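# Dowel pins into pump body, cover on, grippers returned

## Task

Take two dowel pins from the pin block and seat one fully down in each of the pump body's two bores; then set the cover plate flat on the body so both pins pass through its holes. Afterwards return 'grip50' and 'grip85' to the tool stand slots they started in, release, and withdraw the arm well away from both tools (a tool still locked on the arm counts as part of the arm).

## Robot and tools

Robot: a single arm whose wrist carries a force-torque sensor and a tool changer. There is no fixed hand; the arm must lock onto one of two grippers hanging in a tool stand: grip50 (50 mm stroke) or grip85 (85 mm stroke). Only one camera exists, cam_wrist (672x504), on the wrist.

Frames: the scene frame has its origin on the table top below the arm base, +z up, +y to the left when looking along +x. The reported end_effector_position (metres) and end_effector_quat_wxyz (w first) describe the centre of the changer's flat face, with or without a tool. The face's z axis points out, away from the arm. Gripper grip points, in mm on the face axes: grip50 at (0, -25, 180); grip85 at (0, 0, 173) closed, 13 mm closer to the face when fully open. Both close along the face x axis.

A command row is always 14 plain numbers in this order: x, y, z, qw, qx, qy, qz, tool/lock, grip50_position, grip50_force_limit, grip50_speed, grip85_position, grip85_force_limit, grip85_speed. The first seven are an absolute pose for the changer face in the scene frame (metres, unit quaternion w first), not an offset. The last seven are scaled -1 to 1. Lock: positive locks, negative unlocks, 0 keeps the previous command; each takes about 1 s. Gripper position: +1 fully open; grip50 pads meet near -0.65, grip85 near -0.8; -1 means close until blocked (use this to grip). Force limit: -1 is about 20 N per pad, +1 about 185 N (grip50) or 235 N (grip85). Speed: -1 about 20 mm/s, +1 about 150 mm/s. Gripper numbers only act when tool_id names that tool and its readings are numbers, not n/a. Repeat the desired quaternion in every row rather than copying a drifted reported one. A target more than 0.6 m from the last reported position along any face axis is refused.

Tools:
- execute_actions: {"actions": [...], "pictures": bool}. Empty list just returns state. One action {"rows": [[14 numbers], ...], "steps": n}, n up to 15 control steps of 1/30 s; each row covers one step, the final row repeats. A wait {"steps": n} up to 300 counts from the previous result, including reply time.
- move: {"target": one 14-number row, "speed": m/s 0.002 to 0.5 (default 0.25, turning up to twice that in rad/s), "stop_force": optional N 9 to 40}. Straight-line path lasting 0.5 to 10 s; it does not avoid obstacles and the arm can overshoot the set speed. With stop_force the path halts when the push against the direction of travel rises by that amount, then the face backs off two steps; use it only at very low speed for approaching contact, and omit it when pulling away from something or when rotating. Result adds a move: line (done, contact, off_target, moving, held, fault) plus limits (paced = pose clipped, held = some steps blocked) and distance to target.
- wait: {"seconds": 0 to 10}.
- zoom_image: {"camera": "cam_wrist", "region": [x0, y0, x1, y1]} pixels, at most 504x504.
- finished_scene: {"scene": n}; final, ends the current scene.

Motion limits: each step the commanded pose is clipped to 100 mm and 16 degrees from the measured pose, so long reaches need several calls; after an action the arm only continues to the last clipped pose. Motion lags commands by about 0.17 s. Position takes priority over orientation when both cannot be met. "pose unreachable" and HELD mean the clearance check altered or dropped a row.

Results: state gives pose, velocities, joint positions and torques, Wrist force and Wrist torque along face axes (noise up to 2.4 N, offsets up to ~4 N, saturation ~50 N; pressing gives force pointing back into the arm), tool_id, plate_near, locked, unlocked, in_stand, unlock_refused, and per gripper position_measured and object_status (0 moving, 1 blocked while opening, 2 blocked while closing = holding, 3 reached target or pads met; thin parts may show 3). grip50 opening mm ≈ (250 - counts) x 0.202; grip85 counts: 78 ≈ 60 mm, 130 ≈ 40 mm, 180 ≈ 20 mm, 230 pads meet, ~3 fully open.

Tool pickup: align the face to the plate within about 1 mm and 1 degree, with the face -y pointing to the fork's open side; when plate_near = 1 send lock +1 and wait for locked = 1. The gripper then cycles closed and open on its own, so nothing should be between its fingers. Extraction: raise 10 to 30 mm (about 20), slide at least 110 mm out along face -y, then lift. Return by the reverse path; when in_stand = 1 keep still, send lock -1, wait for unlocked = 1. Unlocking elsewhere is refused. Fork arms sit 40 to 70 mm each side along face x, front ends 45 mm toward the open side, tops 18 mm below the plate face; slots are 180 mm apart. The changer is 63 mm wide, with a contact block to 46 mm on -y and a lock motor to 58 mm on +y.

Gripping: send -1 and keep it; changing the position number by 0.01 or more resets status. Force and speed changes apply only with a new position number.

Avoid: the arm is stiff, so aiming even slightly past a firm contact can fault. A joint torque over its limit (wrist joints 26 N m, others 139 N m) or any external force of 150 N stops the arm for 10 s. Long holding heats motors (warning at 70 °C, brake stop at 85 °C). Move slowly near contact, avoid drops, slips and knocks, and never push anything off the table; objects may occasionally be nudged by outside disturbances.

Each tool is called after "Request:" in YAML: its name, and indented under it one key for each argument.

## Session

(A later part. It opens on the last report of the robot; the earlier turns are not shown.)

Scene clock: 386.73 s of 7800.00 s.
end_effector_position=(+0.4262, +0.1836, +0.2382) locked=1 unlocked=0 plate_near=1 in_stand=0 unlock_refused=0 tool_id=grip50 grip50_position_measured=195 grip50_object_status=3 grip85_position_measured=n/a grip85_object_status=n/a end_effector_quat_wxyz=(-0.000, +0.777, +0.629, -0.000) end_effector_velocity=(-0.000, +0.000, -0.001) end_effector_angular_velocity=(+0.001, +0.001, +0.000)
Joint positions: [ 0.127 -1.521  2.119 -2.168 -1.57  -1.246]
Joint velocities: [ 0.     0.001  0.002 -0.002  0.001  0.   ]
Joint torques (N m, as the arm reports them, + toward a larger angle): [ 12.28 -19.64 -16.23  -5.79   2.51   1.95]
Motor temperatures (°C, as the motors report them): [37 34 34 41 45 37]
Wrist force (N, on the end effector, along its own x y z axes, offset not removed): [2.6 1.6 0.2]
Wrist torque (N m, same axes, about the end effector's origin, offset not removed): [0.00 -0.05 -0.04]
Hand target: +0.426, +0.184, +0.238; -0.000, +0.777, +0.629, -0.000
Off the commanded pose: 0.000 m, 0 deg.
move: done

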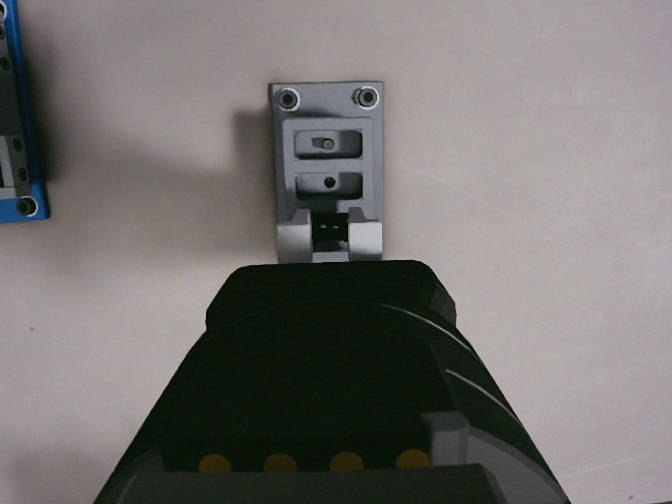

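Request:
move:
  target: [0.4262,0.1836,0.2382,0,0.777,0.629,0,0,-1,-0.3,-0.6,1,0,0]
  speed: 0.005

Request:
move:
  target: [0.4262,0.1836,0.29,0,0.777,0.629,0,0,-1,-0.3,-0.6,1,0,0]
  speed: 0.04

Scene clock: 389.97 s of 7800.00 s.
end_effector_position=(+0.4262, +0.1836, +0.2381) locked=1 unlocked=0 plate_near=1 in_stand=0 unlock_refused=0 tool_id=grip50 grip50_position_measured=240 grip50_object_status=2 grip85_position_measured=n/a grip85_object_status=n/a end_effector_quat_wxyz=(-0.000, +0.777, +0.629, -0.000) end_effector_velocity=(-0.000, +0.000, +0.000) end_effector_angular_velocity=(-0.000, -0.001, +0.000)
Joint positions: [ 0.127 -1.521  2.119 -2.168 -1.57  -1.246]
Joint velocities: [ 0.    -0.001  0.     0.    -0.    -0.   ]
Joint torques (N m, as the arm reports them, + toward a larger angle): [ 10.88 -41.24 -36.76  -2.15   2.48   2.01]
Motor temperatures (°C, as the motors report them): [37 34 34 41 45 37]
Wrist force (N, on the end effector, along its own x y z axes, offset not removed): [-0.3 0.5 -0.8]
Wrist torque (N m, same axes, about the end effector's origin, offset not removed): [-0.15 -0.06 -0.04]
Hand target: +0.426, +0.184, +0.238; +0.000, +0.777, +0.629, +0.000
Off the commanded pose: 0.000 m, 0 deg.
move: done

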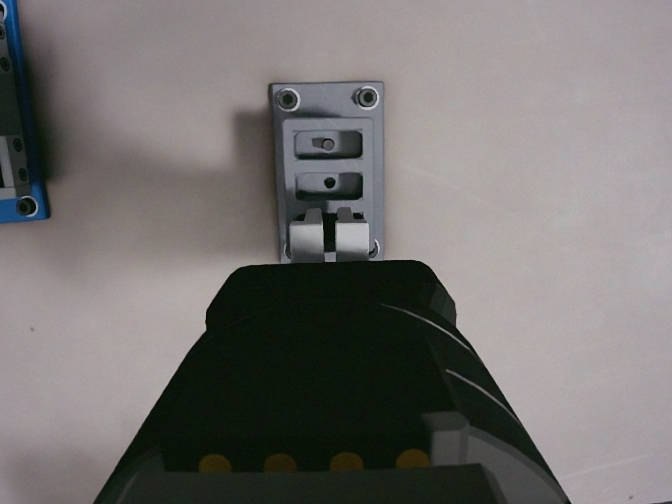

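Scene clock: 391.67 s of 7800.00 s.
end_effector_position=(+0.4263, +0.1836, +0.2896) locked=1 unlocked=0 plate_near=1 in_stand=0 unlock_refused=0 tool_id=grip50 grip50_position_measured=240 grip50_object_status=2 grip85_position_measured=n/a grip85_object_status=n/a end_effector_quat_wxyz=(+0.000, +0.777, +0.629, +0.000) end_effector_velocity=(+0.000, +0.000, +0.003) end_effector_angular_velocity=(-0.001, +0.000, +0.000)
Joint positions: [ 0.127 -1.59   2.038 -2.018 -1.57  -1.246]
Joint velocities: [ 0.    -0.002 -0.006  0.008 -0.001  0.   ]
Joint torques (N m, as the arm reports them, + toward a larger angle): [ -5.15 -40.27 -38.71  -2.23   2.11  -1.82]
Motor temperatures (°C, as the motors report them): [37 34 34 41 45 37]
Wrist force (N, on the end effector, along its own x y z axes, offset not removed): [-0.9 0.9 4.6]
Wrist torque (N m, same axes, about the end effector's origin, offset not removed): [-0.06 0.26 -0.20]
Hand target: +0.426, +0.184, +0.290; +0.000, +0.777, +0.629, +0.000
Off the commanded pose: 0.000 m, 0 deg.
move: done

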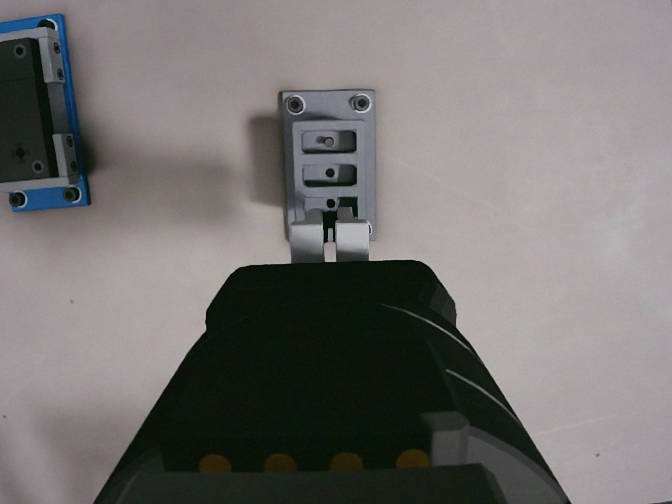

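Request:
move:
  target: [0.3460,-0.1805,0.29,0,0.7071,0.7071,0,0,-1,-0.3,-0.6,1,0,0]
  speed: 0.25

Request:
move:
  target: [0.3460,-0.1805,0.254,0,0.7071,0.7071,0,0,-1,-0.3,-0.6,1,0,0]
  speed: 0.02
  stop_force: 10

Request:
zoom_image:
  camera: "cam_wrist"
  region: [280, 160, 430, 270]

Scene clock: 401.10 s of 7800.00 s.
end_effector_position=(+0.3464, -0.1799, +0.2901) locked=1 unlocked=0 plate_near=1 in_stand=0 unlock_refused=0 tool_id=grip50 grip50_position_measured=240 grip50_object_status=2 grip85_position_measured=n/a grip85_object_status=n/a end_effector_quat_wxyz=(-0.000, +0.707, +0.707, +0.002) end_effector_velocity=(+0.000, -0.003, -0.000) end_effector_angular_velocity=(+0.001, -0.001, +0.003)
Joint positions: [-0.816 -1.786  2.205 -1.989 -1.568 -2.399]
Joint velocities: [-0.005  0.004 -0.002 -0.001  0.001 -0.008]
Joint torques (N m, as the arm reports them, + toward a larger angle): [-12.66  -8.43 -38.83  -5.78   2.54  -1.9 ]
Motor temperatures (°C, as the motors report them): [37 34 34 41 45 37]
Wrist force (N, on the end effector, along its own x y z axes, offset not removed): [2.0 -4.0 -0.4]
Wrist torque (N m, same axes, about the end effector's origin, offset not removed): [-0.47 -0.05 -0.20]
Hand target: +0.346, -0.180, +0.290; -0.000, +0.707, +0.707, +0.002
Off the commanded pose: 0.001 m, 0 deg.
After step 90, 4.23 s passed at rest.
move: done

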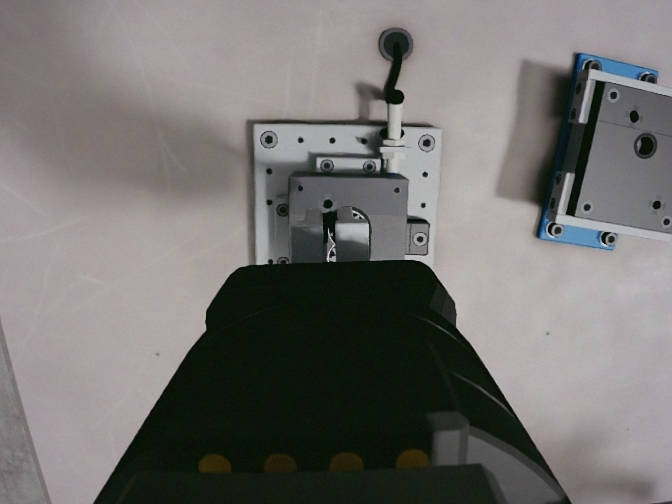

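Scene clock: 403.23 s of 7800.00 s.
end_effector_position=(+0.3459, -0.1804, +0.2543) locked=1 unlocked=0 plate_near=1 in_stand=0 unlock_refused=0 tool_id=grip50 grip50_position_measured=240 grip50_object_status=2 grip85_position_measured=n/a grip85_object_status=n/a end_effector_quat_wxyz=(-0.000, +0.707, +0.707, +0.000) end_effector_velocity=(-0.000, -0.000, -0.003) end_effector_angular_velocity=(+0.001, +0.001, -0.001)
Joint positions: [-0.817 -1.737  2.27  -2.103 -1.571 -2.4  ]
Joint velocities: [-0.     0.005  0.005 -0.009 -0.     0.   ]
Joint torques (N m, as the arm reports them, + toward a larger angle): [-11.73 -11.56 -18.79  -6.16  -2.19  -1.75]
Motor temperatures (°C, as the motors report them): [37 34 34 41 45 37]
Wrist force (N, on the end effector, along its own x y z axes, offset not removed): [-0.5 -1.8 3.5]
Wrist torque (N m, same axes, about the end effector's origin, offset not removed): [-0.25 0.12 -0.17]
Hand target: +0.346, -0.180, +0.254; -0.000, +0.707, +0.707, +0.000
Off the commanded pose: 0.000 m, 0 deg.
move: done

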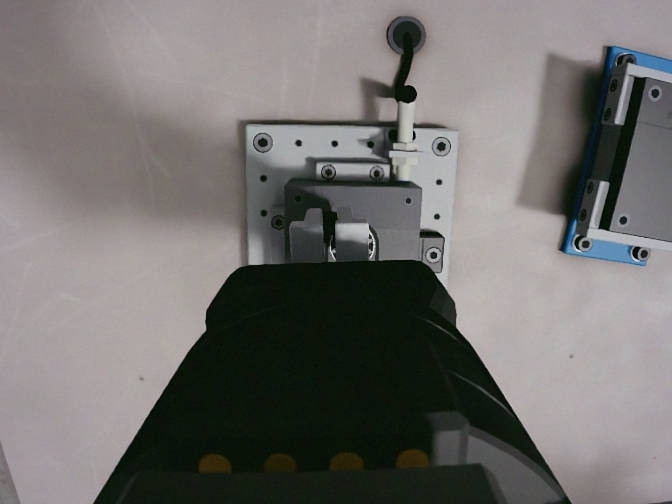

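Region (280, 160, 430, 270) of cam_wrist's 672x504 image, scaled by 3.360, with more detail than that image has; it fills the top 370 rows of this view, and the rest is white.

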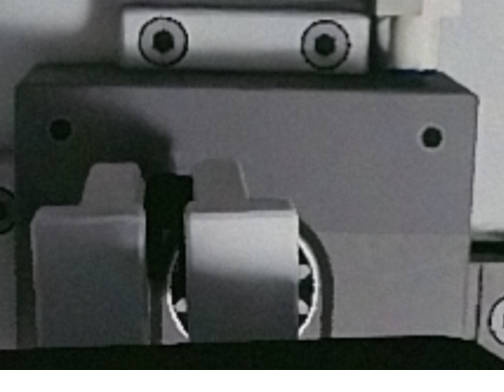

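Request:
move:
  target: [0.3459,-0.1805,0.2405,0,0.7071,0.7071,0,0,-1,-0.3,-0.6,1,0,0]
  speed: 0.002
  stop_force: 12

Scene clock: 405.73 s of 7800.00 s.
end_effector_position=(+0.3459, -0.1804, +0.2519) locked=1 unlocked=0 plate_near=1 in_stand=0 unlock_refused=0 tool_id=grip50 grip50_position_measured=240 grip50_object_status=2 grip85_position_measured=n/a grip85_object_status=n/a end_effector_quat_wxyz=(+0.000, +0.707, +0.707, -0.000) end_effector_velocity=(-0.000, +0.000, -0.001) end_effector_angular_velocity=(+0.004, +0.004, -0.000)
Joint positions: [-0.817 -1.733  2.275 -2.111 -1.571 -2.4  ]
Joint velocities: [ 0.     0.002  0.     0.004 -0.     0.   ]
Joint torques (N m, as the arm reports them, + toward a larger angle): [-12.87 -16.42 -28.78  -0.09  -2.09  -1.74]
Motor temperatures (°C, as the motors report them): [37 34 34 41 45 37]
Wrist force (N, on the end effector, along its own x y z axes, offset not removed): [2.5 0.4 -19.1]
Wrist torque (N m, same axes, about the end effector's origin, offset not removed): [0.08 -0.10 -0.04]
Hand target: +0.346, -0.180, +0.252; +0.000, +0.707, +0.707, -0.000
Off the commanded pose: 0.011 m, 0 deg.
move: contact

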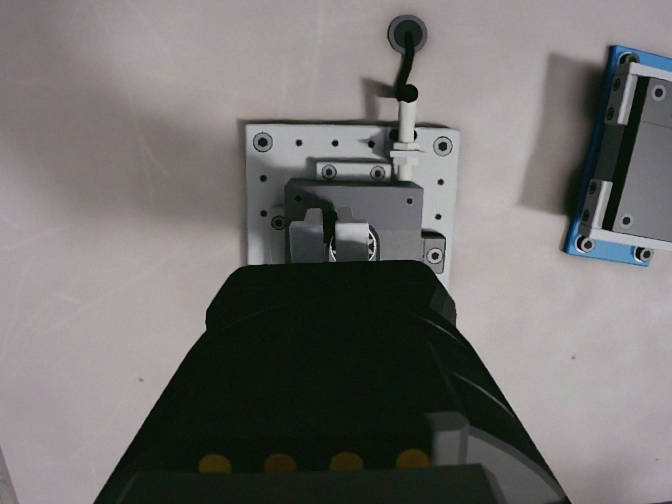

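Request:
move:
  target: [0.3459,-0.1805,0.285,0,0.7071,0.7071,0,0,-1,-0.3,-0.6,1,0,0]
  speed: 0.03

Request:
move:
  target: [0.32,-0.1807,0.285,0,1,0,0,0,-1,-0.3,-0.6,1,0,0]
  speed: 0.2

Request:
move:
  target: [0.2977,-0.1809,0.285,0,0.7071,-0.7071,0,0,-1,-0.3,-0.6,1,0,0]
  speed: 0.2

Request:
move:
  target: [0.2977,-0.1809,0.254,0,0.7071,-0.7071,0,0,-1,-0.3,-0.6,1,0,0]
  speed: 0.02
  stop_force: 10

Request:
zoom_image:
  camera: "cam_wrist"
  region: [270, 140, 400, 260]

Scene clock: 418.97 s of 7800.00 s.
end_effector_position=(+0.3460, -0.1806, +0.2846) locked=1 unlocked=0 plate_near=1 in_stand=0 unlock_refused=0 tool_id=grip50 grip50_position_measured=240 grip50_object_status=2 grip85_position_measured=n/a grip85_object_status=n/a end_effector_quat_wxyz=(+0.000, +0.707, +0.707, -0.000) end_effector_velocity=(+0.001, -0.000, +0.003) end_effector_angular_velocity=(+0.000, -0.000, +0.000)
Joint positions: [-0.817 -1.779  2.215 -2.006 -1.572 -2.4  ]
Joint velocities: [ 0.    -0.002 -0.006  0.008  0.001  0.   ]
Joint torques (N m, as the arm reports them, + toward a larger angle): [-11.46 -31.28 -39.14  -2.04   2.09  -1.63]
Motor temperatures (°C, as the motors report them): [37 34 34 41 45 37]
Wrist force (N, on the end effector, along its own x y z axes, offset not removed): [1.2 -0.7 1.8]
Wrist torque (N m, same axes, about the end effector's origin, offset not removed): [-0.13 0.14 -0.23]
Hand target: +0.346, -0.181, +0.285; +0.000, +0.707, +0.707, -0.000
Off the commanded pose: 0.000 m, 0 deg.
After step 90, 8.77 s passed at rest.
move: done

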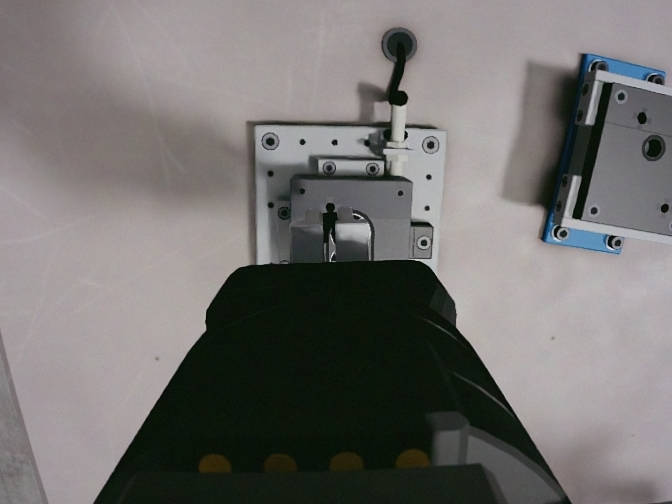

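Scene clock: 423.43 s of 7800.00 s.
end_effector_position=(+0.3201, -0.1807, +0.2850) locked=1 unlocked=0 plate_near=1 in_stand=0 unlock_refused=0 tool_id=grip50 grip50_position_measured=240 grip50_object_status=2 grip85_position_measured=n/a grip85_object_status=n/a end_effector_quat_wxyz=(-0.000, +1.000, +0.001, +0.000) end_effector_velocity=(-0.000, +0.000, -0.000) end_effector_angular_velocity=(-0.001, +0.001, -0.012)
Joint positions: [-0.872 -1.846  2.262 -1.986 -1.571 -0.886]
Joint velocities: [ 0.     0.     0.001 -0.001 -0.001  0.012]
Joint torques (N m, as the arm reports them, + toward a larger angle): [-11.76 -27.25 -19.97  -2.08  -2.19   2.08]
Motor temperatures (°C, as the motors report them): [37 34 34 41 45 37]
Wrist force (N, on the end effector, along its own x y z axes, offset not removed): [0.4 -0.1 0.7]
Wrist torque (N m, same axes, about the end effector's origin, offset not removed): [-0.09 0.01 -0.15]
Hand target: +0.320, -0.181, +0.285; -0.000, +1.000, +0.000, +0.000
Off the commanded pose: 0.000 m, 0 deg.
move: done

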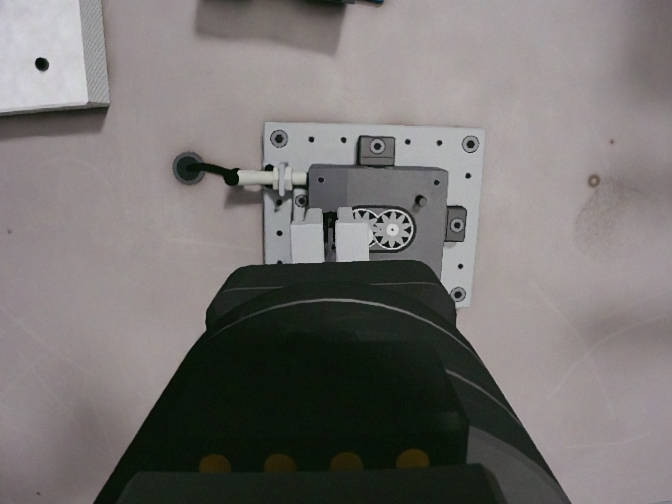

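Scene clock: 427.90 s of 7800.00 s.
end_effector_position=(+0.2978, -0.1809, +0.2850) locked=1 unlocked=0 plate_near=1 in_stand=0 unlock_refused=0 tool_id=grip50 grip50_position_measured=240 grip50_object_status=2 grip85_position_measured=n/a grip85_object_status=n/a end_effector_quat_wxyz=(-0.000, +0.708, -0.707, +0.000) end_effector_velocity=(+0.000, -0.001, +0.001) end_effector_angular_velocity=(-0.003, -0.000, -0.013)
Joint positions: [-0.926 -1.905  2.3   -1.965 -1.571  0.631]
Joint velocities: [ 0.    -0.001 -0.002 -0.    -0.001  0.013]
Joint torques (N m, as the arm reports them, + toward a larger angle): [-11.6  -24.43 -19.87  -2.15  -2.04   1.78]
Motor temperatures (°C, as the motors report them): [37 34 34 41 45 37]
Wrist force (N, on the end effector, along its own x y z axes, offset not removed): [0.9 0.3 2.6]
Wrist torque (N m, same axes, about the end effector's origin, offset not removed): [0.06 0.05 -0.16]
Hand target: +0.298, -0.181, +0.285; -0.000, +0.707, -0.707, +0.000
Off the commanded pose: 0.000 m, 0 deg.
move: done

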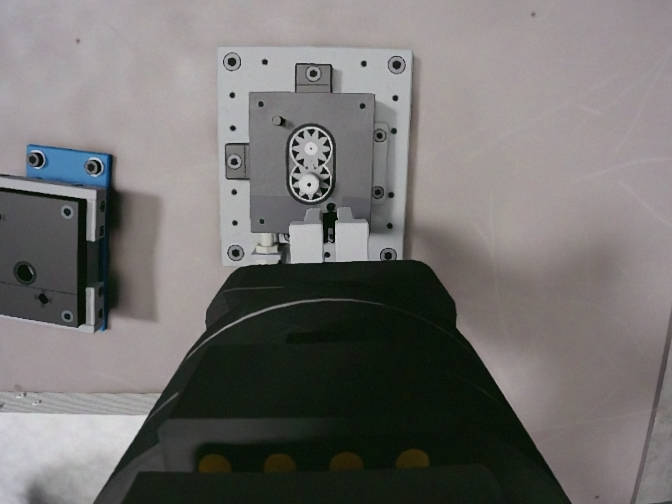

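Scene clock: 429.77 s of 7800.00 s.
end_effector_position=(+0.2976, -0.1808, +0.2543) locked=1 unlocked=0 plate_near=1 in_stand=0 unlock_refused=0 tool_id=grip50 grip50_position_measured=240 grip50_object_status=2 grip85_position_measured=n/a grip85_object_status=n/a end_effector_quat_wxyz=(-0.000, +0.707, -0.707, -0.000) end_effector_velocity=(-0.000, -0.000, -0.003) end_effector_angular_velocity=(+0.002, +0.001, +0.000)
Joint positions: [-0.926 -1.862  2.36  -2.068 -1.572  0.633]
Joint velocities: [-0.001  0.006  0.005 -0.008  0.    -0.001]
Joint torques (N m, as the arm reports them, + toward a larger angle): [ -9.66  -4.23 -18.82  -5.83  -1.98   2.05]
Motor temperatures (°C, as the motors report them): [37 34 34 41 45 37]
Wrist force (N, on the end effector, along its own x y z axes, offset not removed): [4.2 -2.0 3.9]
Wrist torque (N m, same axes, about the end effector's origin, offset not removed): [-0.08 -0.04 -0.08]
Hand target: +0.298, -0.181, +0.254; -0.000, +0.707, -0.707, -0.000
Off the commanded pose: 0.000 m, 0 deg.
move: done

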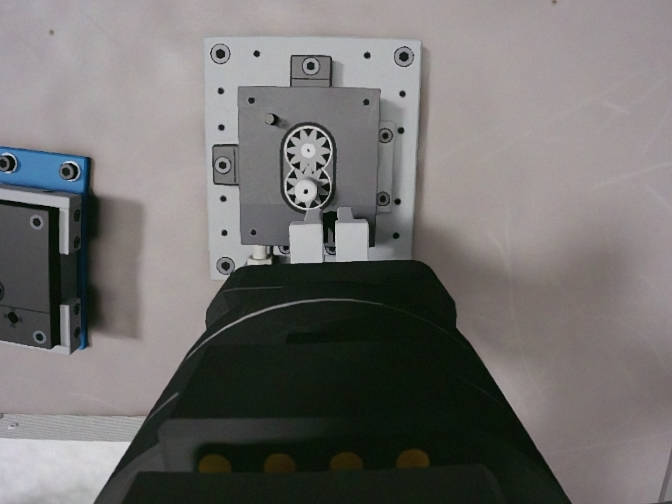

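Region (270, 140, 400, 260) of cam_wrist's 672x504 image, scaled by 3.877, with more detail than that image has; it fills the top 465 rows of this view, and the rest is white.

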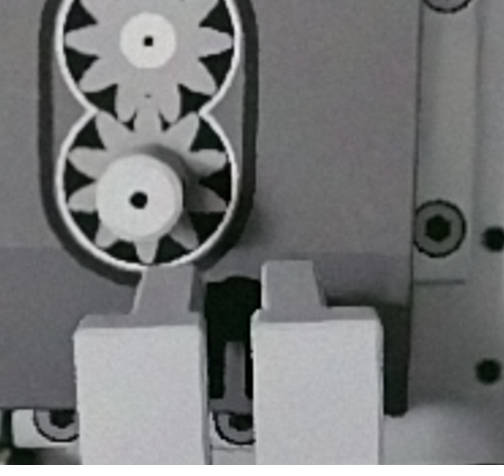

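Request:
move:
  target: [0.2977,-0.1809,0.2405,0,0.7071,-0.7071,0,0,-1,-0.3,-0.6,1,0,0]
  speed: 0.002
  stop_force: 12

Scene clock: 433.17 s of 7800.00 s.
end_effector_position=(+0.2977, -0.1808, +0.2519) locked=1 unlocked=0 plate_near=1 in_stand=0 unlock_refused=0 tool_id=grip50 grip50_position_measured=240 grip50_object_status=2 grip85_position_measured=n/a grip85_object_status=n/a end_effector_quat_wxyz=(+0.000, +0.707, -0.707, +0.000) end_effector_velocity=(-0.000, +0.001, +0.000) end_effector_angular_velocity=(+0.002, +0.002, +0.001)
Joint positions: [-0.926 -1.858  2.365 -2.077 -1.572  0.633]
Joint velocities: [ 0.001 -0.002 -0.001  0.006 -0.001 -0.   ]
Joint torques (N m, as the arm reports them, + toward a larger angle): [  8.64 -10.56 -29.96  -0.4   -1.86   1.3 ]
Motor temperatures (°C, as the motors report them): [37 34 34 41 45 37]
Wrist force (N, on the end effector, along its own x y z axes, offset not removed): [-1.2 1.5 -23.6]
Wrist torque (N m, same axes, about the end effector's origin, offset not removed): [-0.28 -0.10 -0.10]
Hand target: +0.298, -0.181, +0.252; +0.000, +0.707, -0.707, +0.000
Off the commanded pose: 0.011 m, 0 deg.
move: contact

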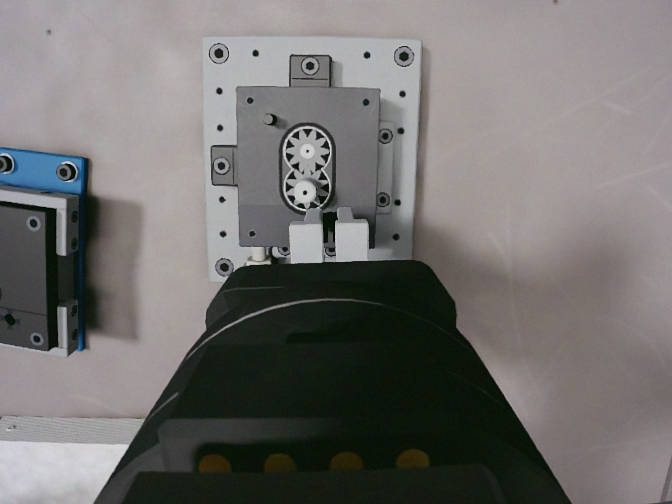

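Request:
move:
  target: [0.2968,-0.1809,0.2535,0,0.7071,-0.7071,0,0,-1,-0.3,-0.6,1,0,0]
  speed: 0.004

Request:
move:
  target: [0.2968,-0.1809,0.2405,0,0.7071,-0.7071,0,0,-1,-0.3,-0.6,1,0,0]
  speed: 0.002
  stop_force: 12

Scene clock: 440.13 s of 7800.00 s.
end_effector_position=(+0.2969, -0.1809, +0.2534) locked=1 unlocked=0 plate_near=1 in_stand=0 unlock_refused=0 tool_id=grip50 grip50_position_measured=240 grip50_object_status=2 grip85_position_measured=n/a grip85_object_status=n/a end_effector_quat_wxyz=(-0.000, +0.707, -0.707, +0.000) end_effector_velocity=(-0.001, +0.000, +0.001) end_effector_angular_velocity=(+0.001, +0.001, +0.001)
Joint positions: [-0.928 -1.862  2.363 -2.07  -1.572  0.631]
Joint velocities: [-0.001 -0.002 -0.     0.004 -0.    -0.002]
Joint torques (N m, as the arm reports them, + toward a larger angle): [-12.92 -26.59 -37.44  -2.33   1.3   -1.8 ]
Motor temperatures (°C, as the motors report them): [37 34 34 41 45 37]
Wrist force (N, on the end effector, along its own x y z axes, offset not removed): [-0.8 -3.1 1.1]
Wrist torque (N m, same axes, about the end effector's origin, offset not removed): [-0.49 0.16 -0.22]
Hand target: +0.297, -0.181, +0.253; -0.000, +0.707, -0.707, +0.000
Off the commanded pose: 0.000 m, 0 deg.
After step 90, 3.27 s passed at rest.
move: done

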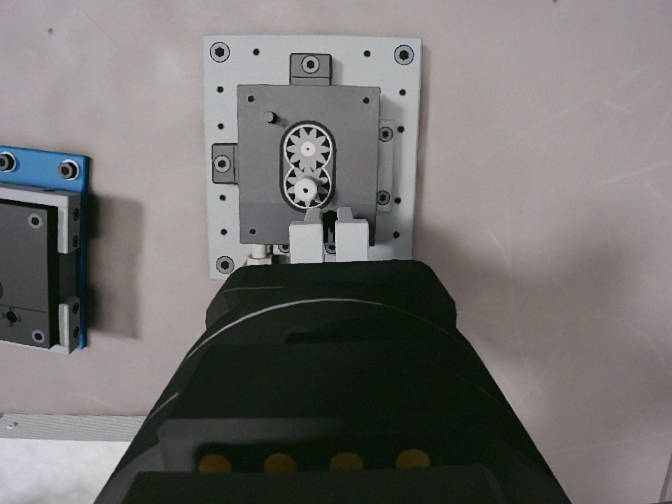

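Scene clock: 445.80 s of 7800.00 s.
end_effector_position=(+0.2968, -0.1809, +0.2428) locked=1 unlocked=0 plate_near=1 in_stand=0 unlock_refused=0 tool_id=grip50 grip50_position_measured=240 grip50_object_status=2 grip85_position_measured=n/a grip85_object_status=n/a end_effector_quat_wxyz=(+0.000, +0.707, -0.707, +0.000) end_effector_velocity=(-0.000, +0.000, -0.000) end_effector_angular_velocity=(+0.003, +0.002, -0.001)
Joint positions: [-0.928 -1.845  2.383 -2.108 -1.572  0.631]
Joint velocities: [ 0.     0.    -0.001  0.004  0.     0.001]
Joint torques (N m, as the arm reports them, + toward a larger angle): [-12.64  -9.59 -26.26  -0.5   -1.67  -1.64]
Motor temperatures (°C, as the motors report them): [37 34 34 41 45 37]
Wrist force (N, on the end effector, along its own x y z axes, offset not removed): [-0.1 3.6 -27.6]
Wrist torque (N m, same axes, about the end effector's origin, offset not removed): [-0.17 -0.16 -0.19]
Hand target: +0.297, -0.181, +0.243; +0.000, +0.707, -0.707, +0.000
Off the commanded pose: 0.002 m, 0 deg.
move: contact

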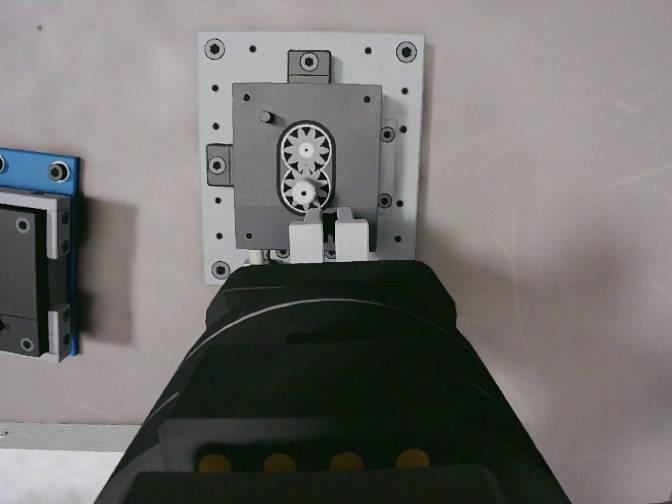

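Request:
move:
  target: [0.2968,-0.1809,0.2432,0,0.7071,-0.7071,0,0,-0.25,-0.3,0,1,0,0]
  speed: 0.003

Request:
move:
  target: [0.2968,-0.1809,0.262,0,0.7071,-0.7071,0,0,-0.25,-0.3,0,1,0,0]
  speed: 0.03

Request:
move:
  target: [0.2968,-0.1859,0.258,0,0.7071,-0.7071,0,0,-0.7,0,0,1,0,0]
  speed: 0.01

Request:
move:
  target: [0.2968,-0.1859,0.24,0,0.7071,-0.7071,0,0,-0.7,0,0,1,0,0]
  speed: 0.003
  stop_force: 30

Scene clock: 451.47 s of 7800.00 s.
end_effector_position=(+0.2968, -0.1809, +0.2432) locked=1 unlocked=0 plate_near=1 in_stand=0 unlock_refused=0 tool_id=grip50 grip50_position_measured=189 grip50_object_status=3 grip85_position_measured=n/a grip85_object_status=n/a end_effector_quat_wxyz=(+0.000, +0.707, -0.707, -0.000) end_effector_velocity=(-0.000, +0.000, -0.000) end_effector_angular_velocity=(+0.000, -0.000, -0.000)
Joint positions: [-0.928 -1.846  2.382 -2.106 -1.572  0.631]
Joint velocities: [-0.    -0.     0.001 -0.001  0.    -0.   ]
Joint torques (N m, as the arm reports them, + toward a larger angle): [-12.24 -25.3  -37.6   -2.06   0.51  -0.44]
Motor temperatures (°C, as the motors report them): [37 34 34 41 45 37]
Wrist force (N, on the end effector, along its own x y z axes, offset not removed): [1.3 -3.4 1.7]
Wrist torque (N m, same axes, about the end effector's origin, offset not removed): [-0.19 0.04 -0.12]
Hand target: +0.297, -0.181, +0.243; -0.000, +0.707, -0.707, +0.000
Off the commanded pose: 0.000 m, 0 deg.
After step 90, 1.97 s passed at rest.
move: done

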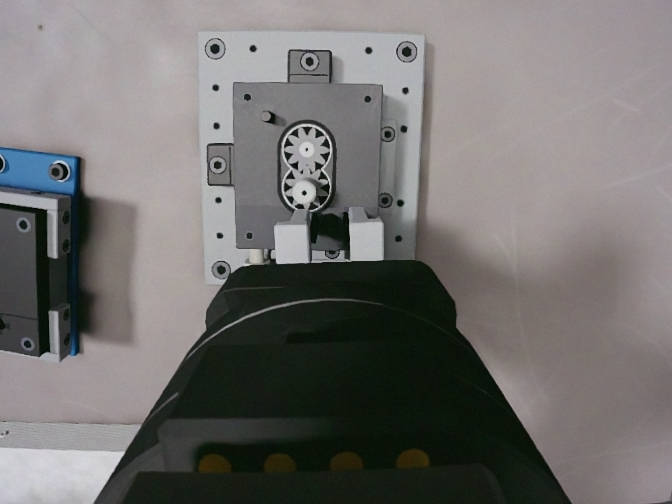

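Scene clock: 452.47 s of 7800.00 s.
end_effector_position=(+0.2968, -0.1810, +0.2617) locked=1 unlocked=0 plate_near=1 in_stand=0 unlock_refused=0 tool_id=grip50 grip50_position_measured=189 grip50_object_status=3 grip85_position_measured=n/a grip85_object_status=n/a end_effector_quat_wxyz=(+0.000, +0.707, -0.707, +0.000) end_effector_velocity=(+0.000, -0.000, +0.003) end_effector_angular_velocity=(-0.000, +0.000, -0.001)
Joint positions: [-0.928 -1.875  2.347 -2.042 -1.572  0.631]
Joint velocities: [-0.001 -0.003 -0.006  0.009 -0.    -0.   ]
Joint torques (N m, as the arm reports them, + toward a larger angle): [ 12.41 -26.41 -36.44  -2.34   0.16   1.06]
Motor temperatures (°C, as the motors report them): [37 34 34 41 45 37]
Wrist force (N, on the end effector, along its own x y z axes, offset not removed): [0.3 -2.0 0.3]
Wrist torque (N m, same axes, about the end effector's origin, offset not removed): [-0.39 -0.01 -0.18]
Hand target: +0.297, -0.181, +0.262; +0.000, +0.707, -0.707, +0.000
Off the commanded pose: 0.000 m, 0 deg.
move: done

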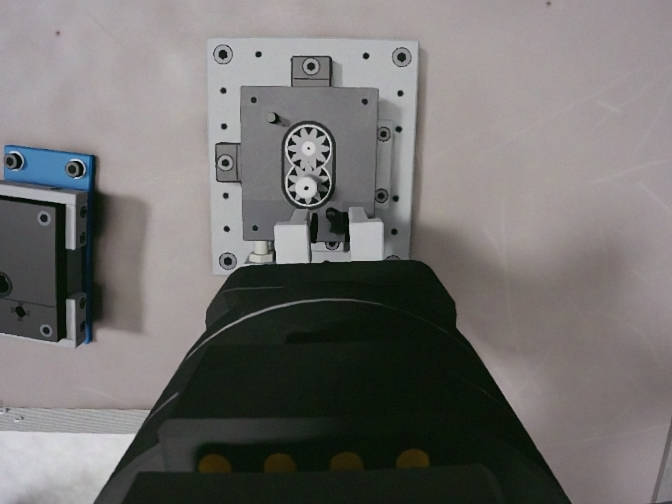

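Scene clock: 453.30 s of 7800.00 s.
end_effector_position=(+0.2968, -0.1856, +0.2582) locked=1 unlocked=0 plate_near=1 in_stand=0 unlock_refused=0 tool_id=grip50 grip50_position_measured=255 grip50_object_status=3 grip85_position_measured=n/a grip85_object_status=n/a end_effector_quat_wxyz=(-0.000, +0.707, -0.707, +0.000) end_effector_velocity=(+0.000, -0.003, -0.001) end_effector_angular_velocity=(-0.001, -0.002, +0.001)
Joint positions: [-0.936 -1.862  2.349 -2.056 -1.572  0.622]
Joint velocities: [-0.004  0.006 -0.001 -0.007  0.001 -0.005]
Joint torques (N m, as the arm reports them, + toward a larger angle): [-12.27  -5.7  -18.43  -6.32   0.71  -1.42]
Motor temperatures (°C, as the motors report them): [37 34 34 41 45 37]
Wrist force (N, on the end effector, along its own x y z axes, offset not removed): [-0.2 -1.4 2.6]
Wrist torque (N m, same axes, about the end effector's origin, offset not removed): [-0.02 0.14 -0.28]
Hand target: +0.297, -0.186, +0.258; -0.000, +0.707, -0.707, +0.000
Off the commanded pose: 0.000 m, 0 deg.
move: done

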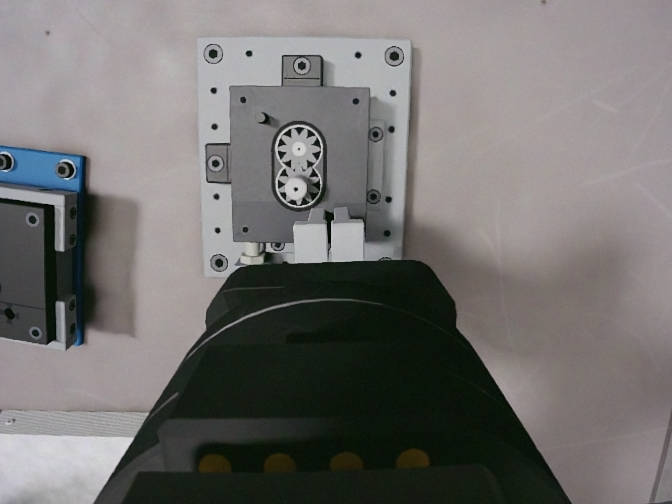

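Scene clock: 456.53 s of 7800.00 s.
end_effector_position=(+0.2968, -0.1858, +0.2497) locked=1 unlocked=0 plate_near=1 in_stand=0 unlock_refused=0 tool_id=grip50 grip50_position_measured=255 grip50_object_status=3 grip85_position_measured=n/a grip85_object_status=n/a end_effector_quat_wxyz=(+0.000, +0.707, -0.707, +0.000) end_effector_velocity=(-0.000, +0.000, -0.000) end_effector_angular_velocity=(+0.004, +0.004, +0.001)
Joint positions: [-0.937 -1.849  2.365 -2.086 -1.572  0.622]
Joint velocities: [ 0.     0.001 -0.001  0.006 -0.    -0.   ]
Joint torques (N m, as the arm reports them, + toward a larger angle): [-11.31  -6.67 -18.04   1.     0.64  -1.2 ]
Motor temperatures (°C, as the motors report them): [37 34 34 41 45 37]
Wrist force (N, on the end effector, along its own x y z axes, offset not removed): [-4.5 3.8 -50.0]
Wrist torque (N m, same axes, about the end effector's origin, offset not removed): [0.15 -1.15 -0.22]
Hand target: +0.297, -0.186, +0.250; +0.000, +0.707, -0.707, +0.000
Off the commanded pose: 0.010 m, 0 deg.
move: contact

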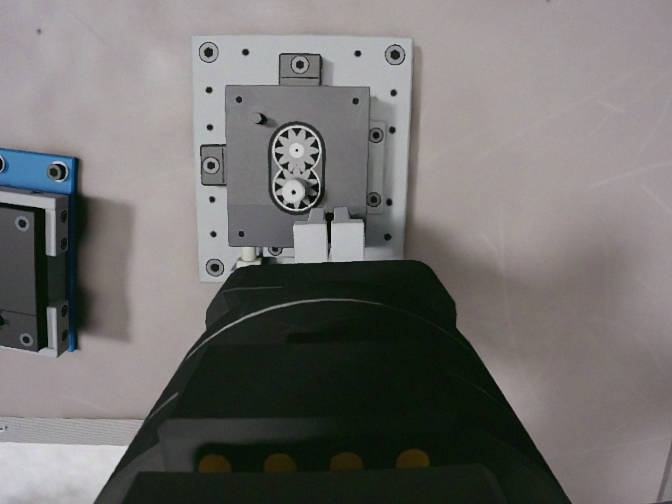

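Request:
move:
  target: [0.2968,-0.1858,0.32,0,0.7071,-0.7071,0,0,1,0,0,1,0,0]
  speed: 0.1

Request:
move:
  target: [0.40,-0.12,0.32,0,1,0,0,0,1,0,0,1,0,0]

Request:
move:
  target: [0.4974,-0.0451,0.3192,0,0.7296,0.6839,0,0,1,0,0,1,0,0]

Request:
move:
  target: [0.6221,-0.0531,0.3192,0,0.7296,0.6839,0,0,1,0,0,1,0,0]
  speed: 0.08

Request:
move:
  target: [0.6221,-0.0531,0.2992,0,0.7296,0.6839,0,0,1,0,0,1,0,0]
  speed: 0.015

Scene clock: 463.03 s of 7800.00 s.
end_effector_position=(+0.2969, -0.1860, +0.3196) locked=1 unlocked=0 plate_near=1 in_stand=0 unlock_refused=0 tool_id=grip50 grip50_position_measured=3 grip50_object_status=3 grip85_position_measured=n/a grip85_object_status=n/a end_effector_quat_wxyz=(+0.000, +0.707, -0.707, +0.000) end_effector_velocity=(-0.000, -0.000, +0.003) end_effector_angular_velocity=(-0.001, +0.000, -0.001)
Joint positions: [-0.937 -1.934  2.224 -1.86  -1.572  0.622]
Joint velocities: [-0.002 -0.003 -0.006  0.009 -0.001 -0.001]
Joint torques (N m, as the arm reports them, + toward a larger angle): [-10.63 -23.88 -40.62  -2.42  -1.18  -1.84]
Motor temperatures (°C, as the motors report them): [37 34 34 41 45 37]
Wrist force (N, on the end effector, along its own x y z axes, offset not removed): [0.0 -4.2 2.4]
Wrist torque (N m, same axes, about the end effector's origin, offset not removed): [-0.43 0.01 -0.15]
Hand target: +0.297, -0.186, +0.320; +0.000, +0.707, -0.707, +0.000
Off the commanded pose: 0.000 m, 0 deg.
After step 90, 2.27 s passed at rest.
move: done

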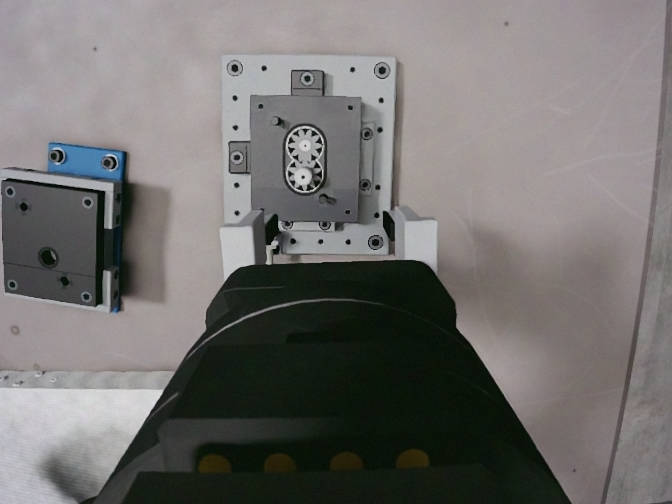

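Scene clock: 466.73 s of 7800.00 s.
end_effector_position=(+0.3997, -0.1201, +0.3199) locked=1 unlocked=0 plate_near=1 in_stand=0 unlock_refused=0 tool_id=grip50 grip50_position_measured=3 grip50_object_status=3 grip85_position_measured=n/a grip85_object_status=n/a end_effector_quat_wxyz=(+0.000, +1.000, -0.001, -0.001) end_effector_velocity=(+0.000, +0.001, -0.001) end_effector_angular_velocity=(+0.003, +0.003, +0.015)
Joint positions: [-0.604 -1.742  2.089 -1.916 -1.572 -0.614]
Joint velocities: [ 0.003  0.002 -0.     0.002  0.001 -0.012]
Joint torques (N m, as the arm reports them, + toward a larger angle): [ 11.73 -11.71 -39.38  -5.68   2.53  -1.85]
Motor temperatures (°C, as the motors report them): [37 34 34 41 45 37]
Wrist force (N, on the end effector, along its own x y z axes, offset not removed): [1.8 2.1 2.0]
Wrist torque (N m, same axes, about the end effector's origin, offset not removed): [-0.01 -0.12 -0.17]
Hand target: +0.400, -0.120, +0.320; +0.000, +1.000, -0.000, -0.001
Off the commanded pose: 0.000 m, 0 deg.
move: done

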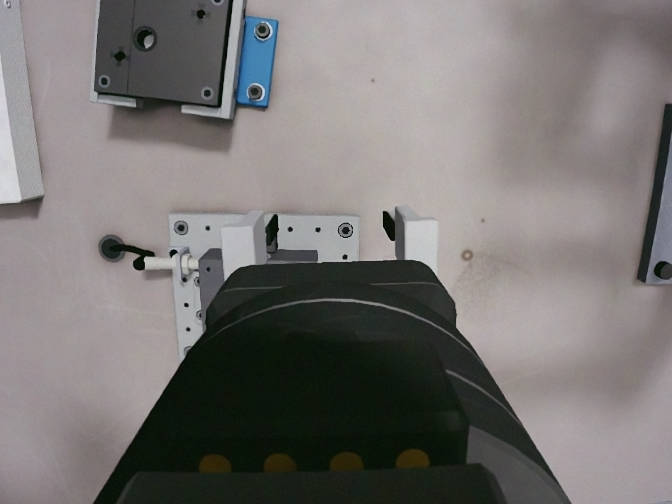

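Scene clock: 470.30 s of 7800.00 s.
end_effector_position=(+0.4972, -0.0452, +0.3191) locked=1 unlocked=0 plate_near=1 in_stand=0 unlock_refused=0 tool_id=grip50 grip50_position_measured=3 grip50_object_status=3 grip85_position_measured=n/a grip85_object_status=n/a end_effector_quat_wxyz=(+0.000, +0.730, +0.683, -0.001) end_effector_velocity=(+0.001, +0.001, +0.001) end_effector_angular_velocity=(-0.000, -0.001, +0.016)
Joint positions: [-0.348 -1.533  1.899 -1.935 -1.572 -1.865]
Joint velocities: [ 0.002  0.001 -0.003 -0.    -0.    -0.014]
Joint torques (N m, as the arm reports them, + toward a larger angle): [ 11.9  -21.49 -39.6   -2.3    2.53  -1.61]
Motor temperatures (°C, as the motors report them): [37 34 34 41 45 37]
Wrist force (N, on the end effector, along its own x y z axes, offset not removed): [1.9 -2.6 2.7]
Wrist torque (N m, same axes, about the end effector's origin, offset not removed): [-0.34 -0.09 -0.12]
Hand target: +0.497, -0.045, +0.319; -0.000, +0.730, +0.684, -0.001
Off the commanded pose: 0.000 m, 0 deg.
move: done

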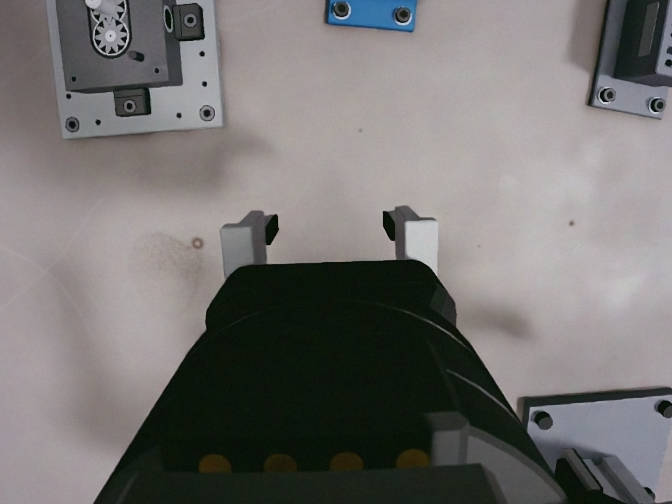

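Scene clock: 472.37 s of 7800.00 s.
end_effector_position=(+0.6218, -0.0531, +0.3190) locked=1 unlocked=0 plate_near=1 in_stand=0 unlock_refused=0 tool_id=grip50 grip50_position_measured=3 grip50_object_status=3 grip85_position_measured=n/a grip85_object_status=n/a end_effector_quat_wxyz=(+0.000, +0.730, +0.684, -0.000) end_effector_velocity=(+0.002, -0.000, -0.001) end_effector_angular_velocity=(+0.001, +0.004, -0.000)
Joint positions: [-0.288 -1.244  1.55  -1.876 -1.571 -1.806]
Joint velocities: [ 0.001  0.008 -0.008  0.004 -0.     0.001]
Joint torques (N m, as the arm reports them, + toward a larger angle): [ 11.97 -38.2  -38.68  -2.06   0.33   2.16]
Motor temperatures (°C, as the motors report them): [37 34 34 41 45 37]
Wrist force (N, on the end effector, along its own x y z axes, offset not removed): [2.0 0.1 4.2]
Wrist torque (N m, same axes, about the end effector's origin, offset not removed): [-0.13 -0.01 -0.02]
Hand target: +0.622, -0.053, +0.319; +0.000, +0.730, +0.684, -0.000
Off the commanded pose: 0.000 m, 0 deg.
move: done

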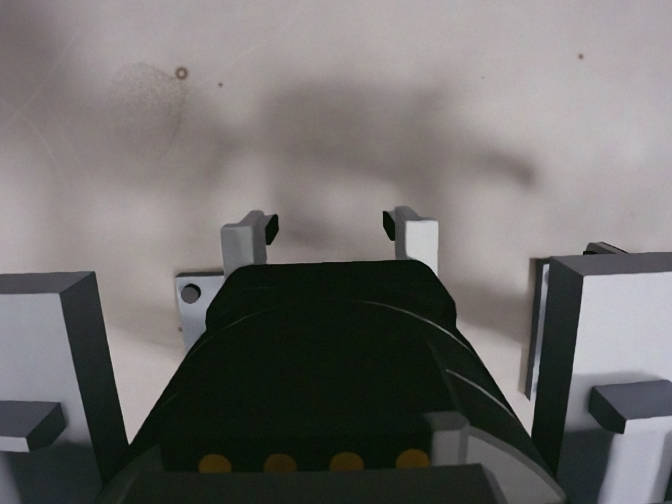

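Scene clock: 473.97 s of 7800.00 s.
end_effector_position=(+0.6220, -0.0531, +0.2995) locked=1 unlocked=0 plate_near=1 in_stand=1 unlock_refused=0 tool_id=grip50 grip50_position_measured=3 grip50_object_status=3 grip85_position_measured=n/a grip85_object_status=n/a end_effector_quat_wxyz=(-0.000, +0.730, +0.684, -0.000) end_effector_velocity=(+0.000, +0.000, +0.000) end_effector_angular_velocity=(-0.000, -0.004, -0.001)
Joint positions: [-0.288 -1.228  1.581 -1.923 -1.571 -1.806]
Joint velocities: [ 0.    -0.001  0.002 -0.005  0.001  0.001]
Joint torques (N m, as the arm reports them, + toward a larger angle): [ 10.78 -35.65 -20.79  -5.51   2.42   1.62]
Motor temperatures (°C, as the motors report them): [37 34 34 41 45 37]
Wrist force (N, on the end effector, along its own x y z axes, offset not removed): [0.6 -0.6 1.3]
Wrist torque (N m, same axes, about the end effector's origin, offset not removed): [-0.17 0.09 -0.06]
Hand target: +0.622, -0.053, +0.299; -0.000, +0.730, +0.684, -0.000
Off the commanded pose: 0.000 m, 0 deg.
move: done

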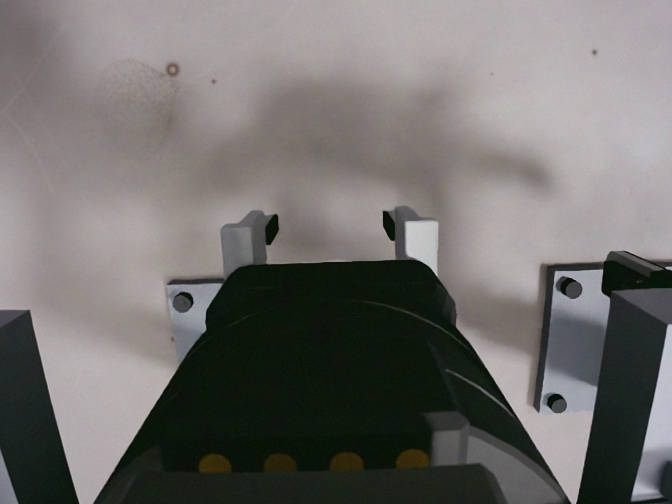

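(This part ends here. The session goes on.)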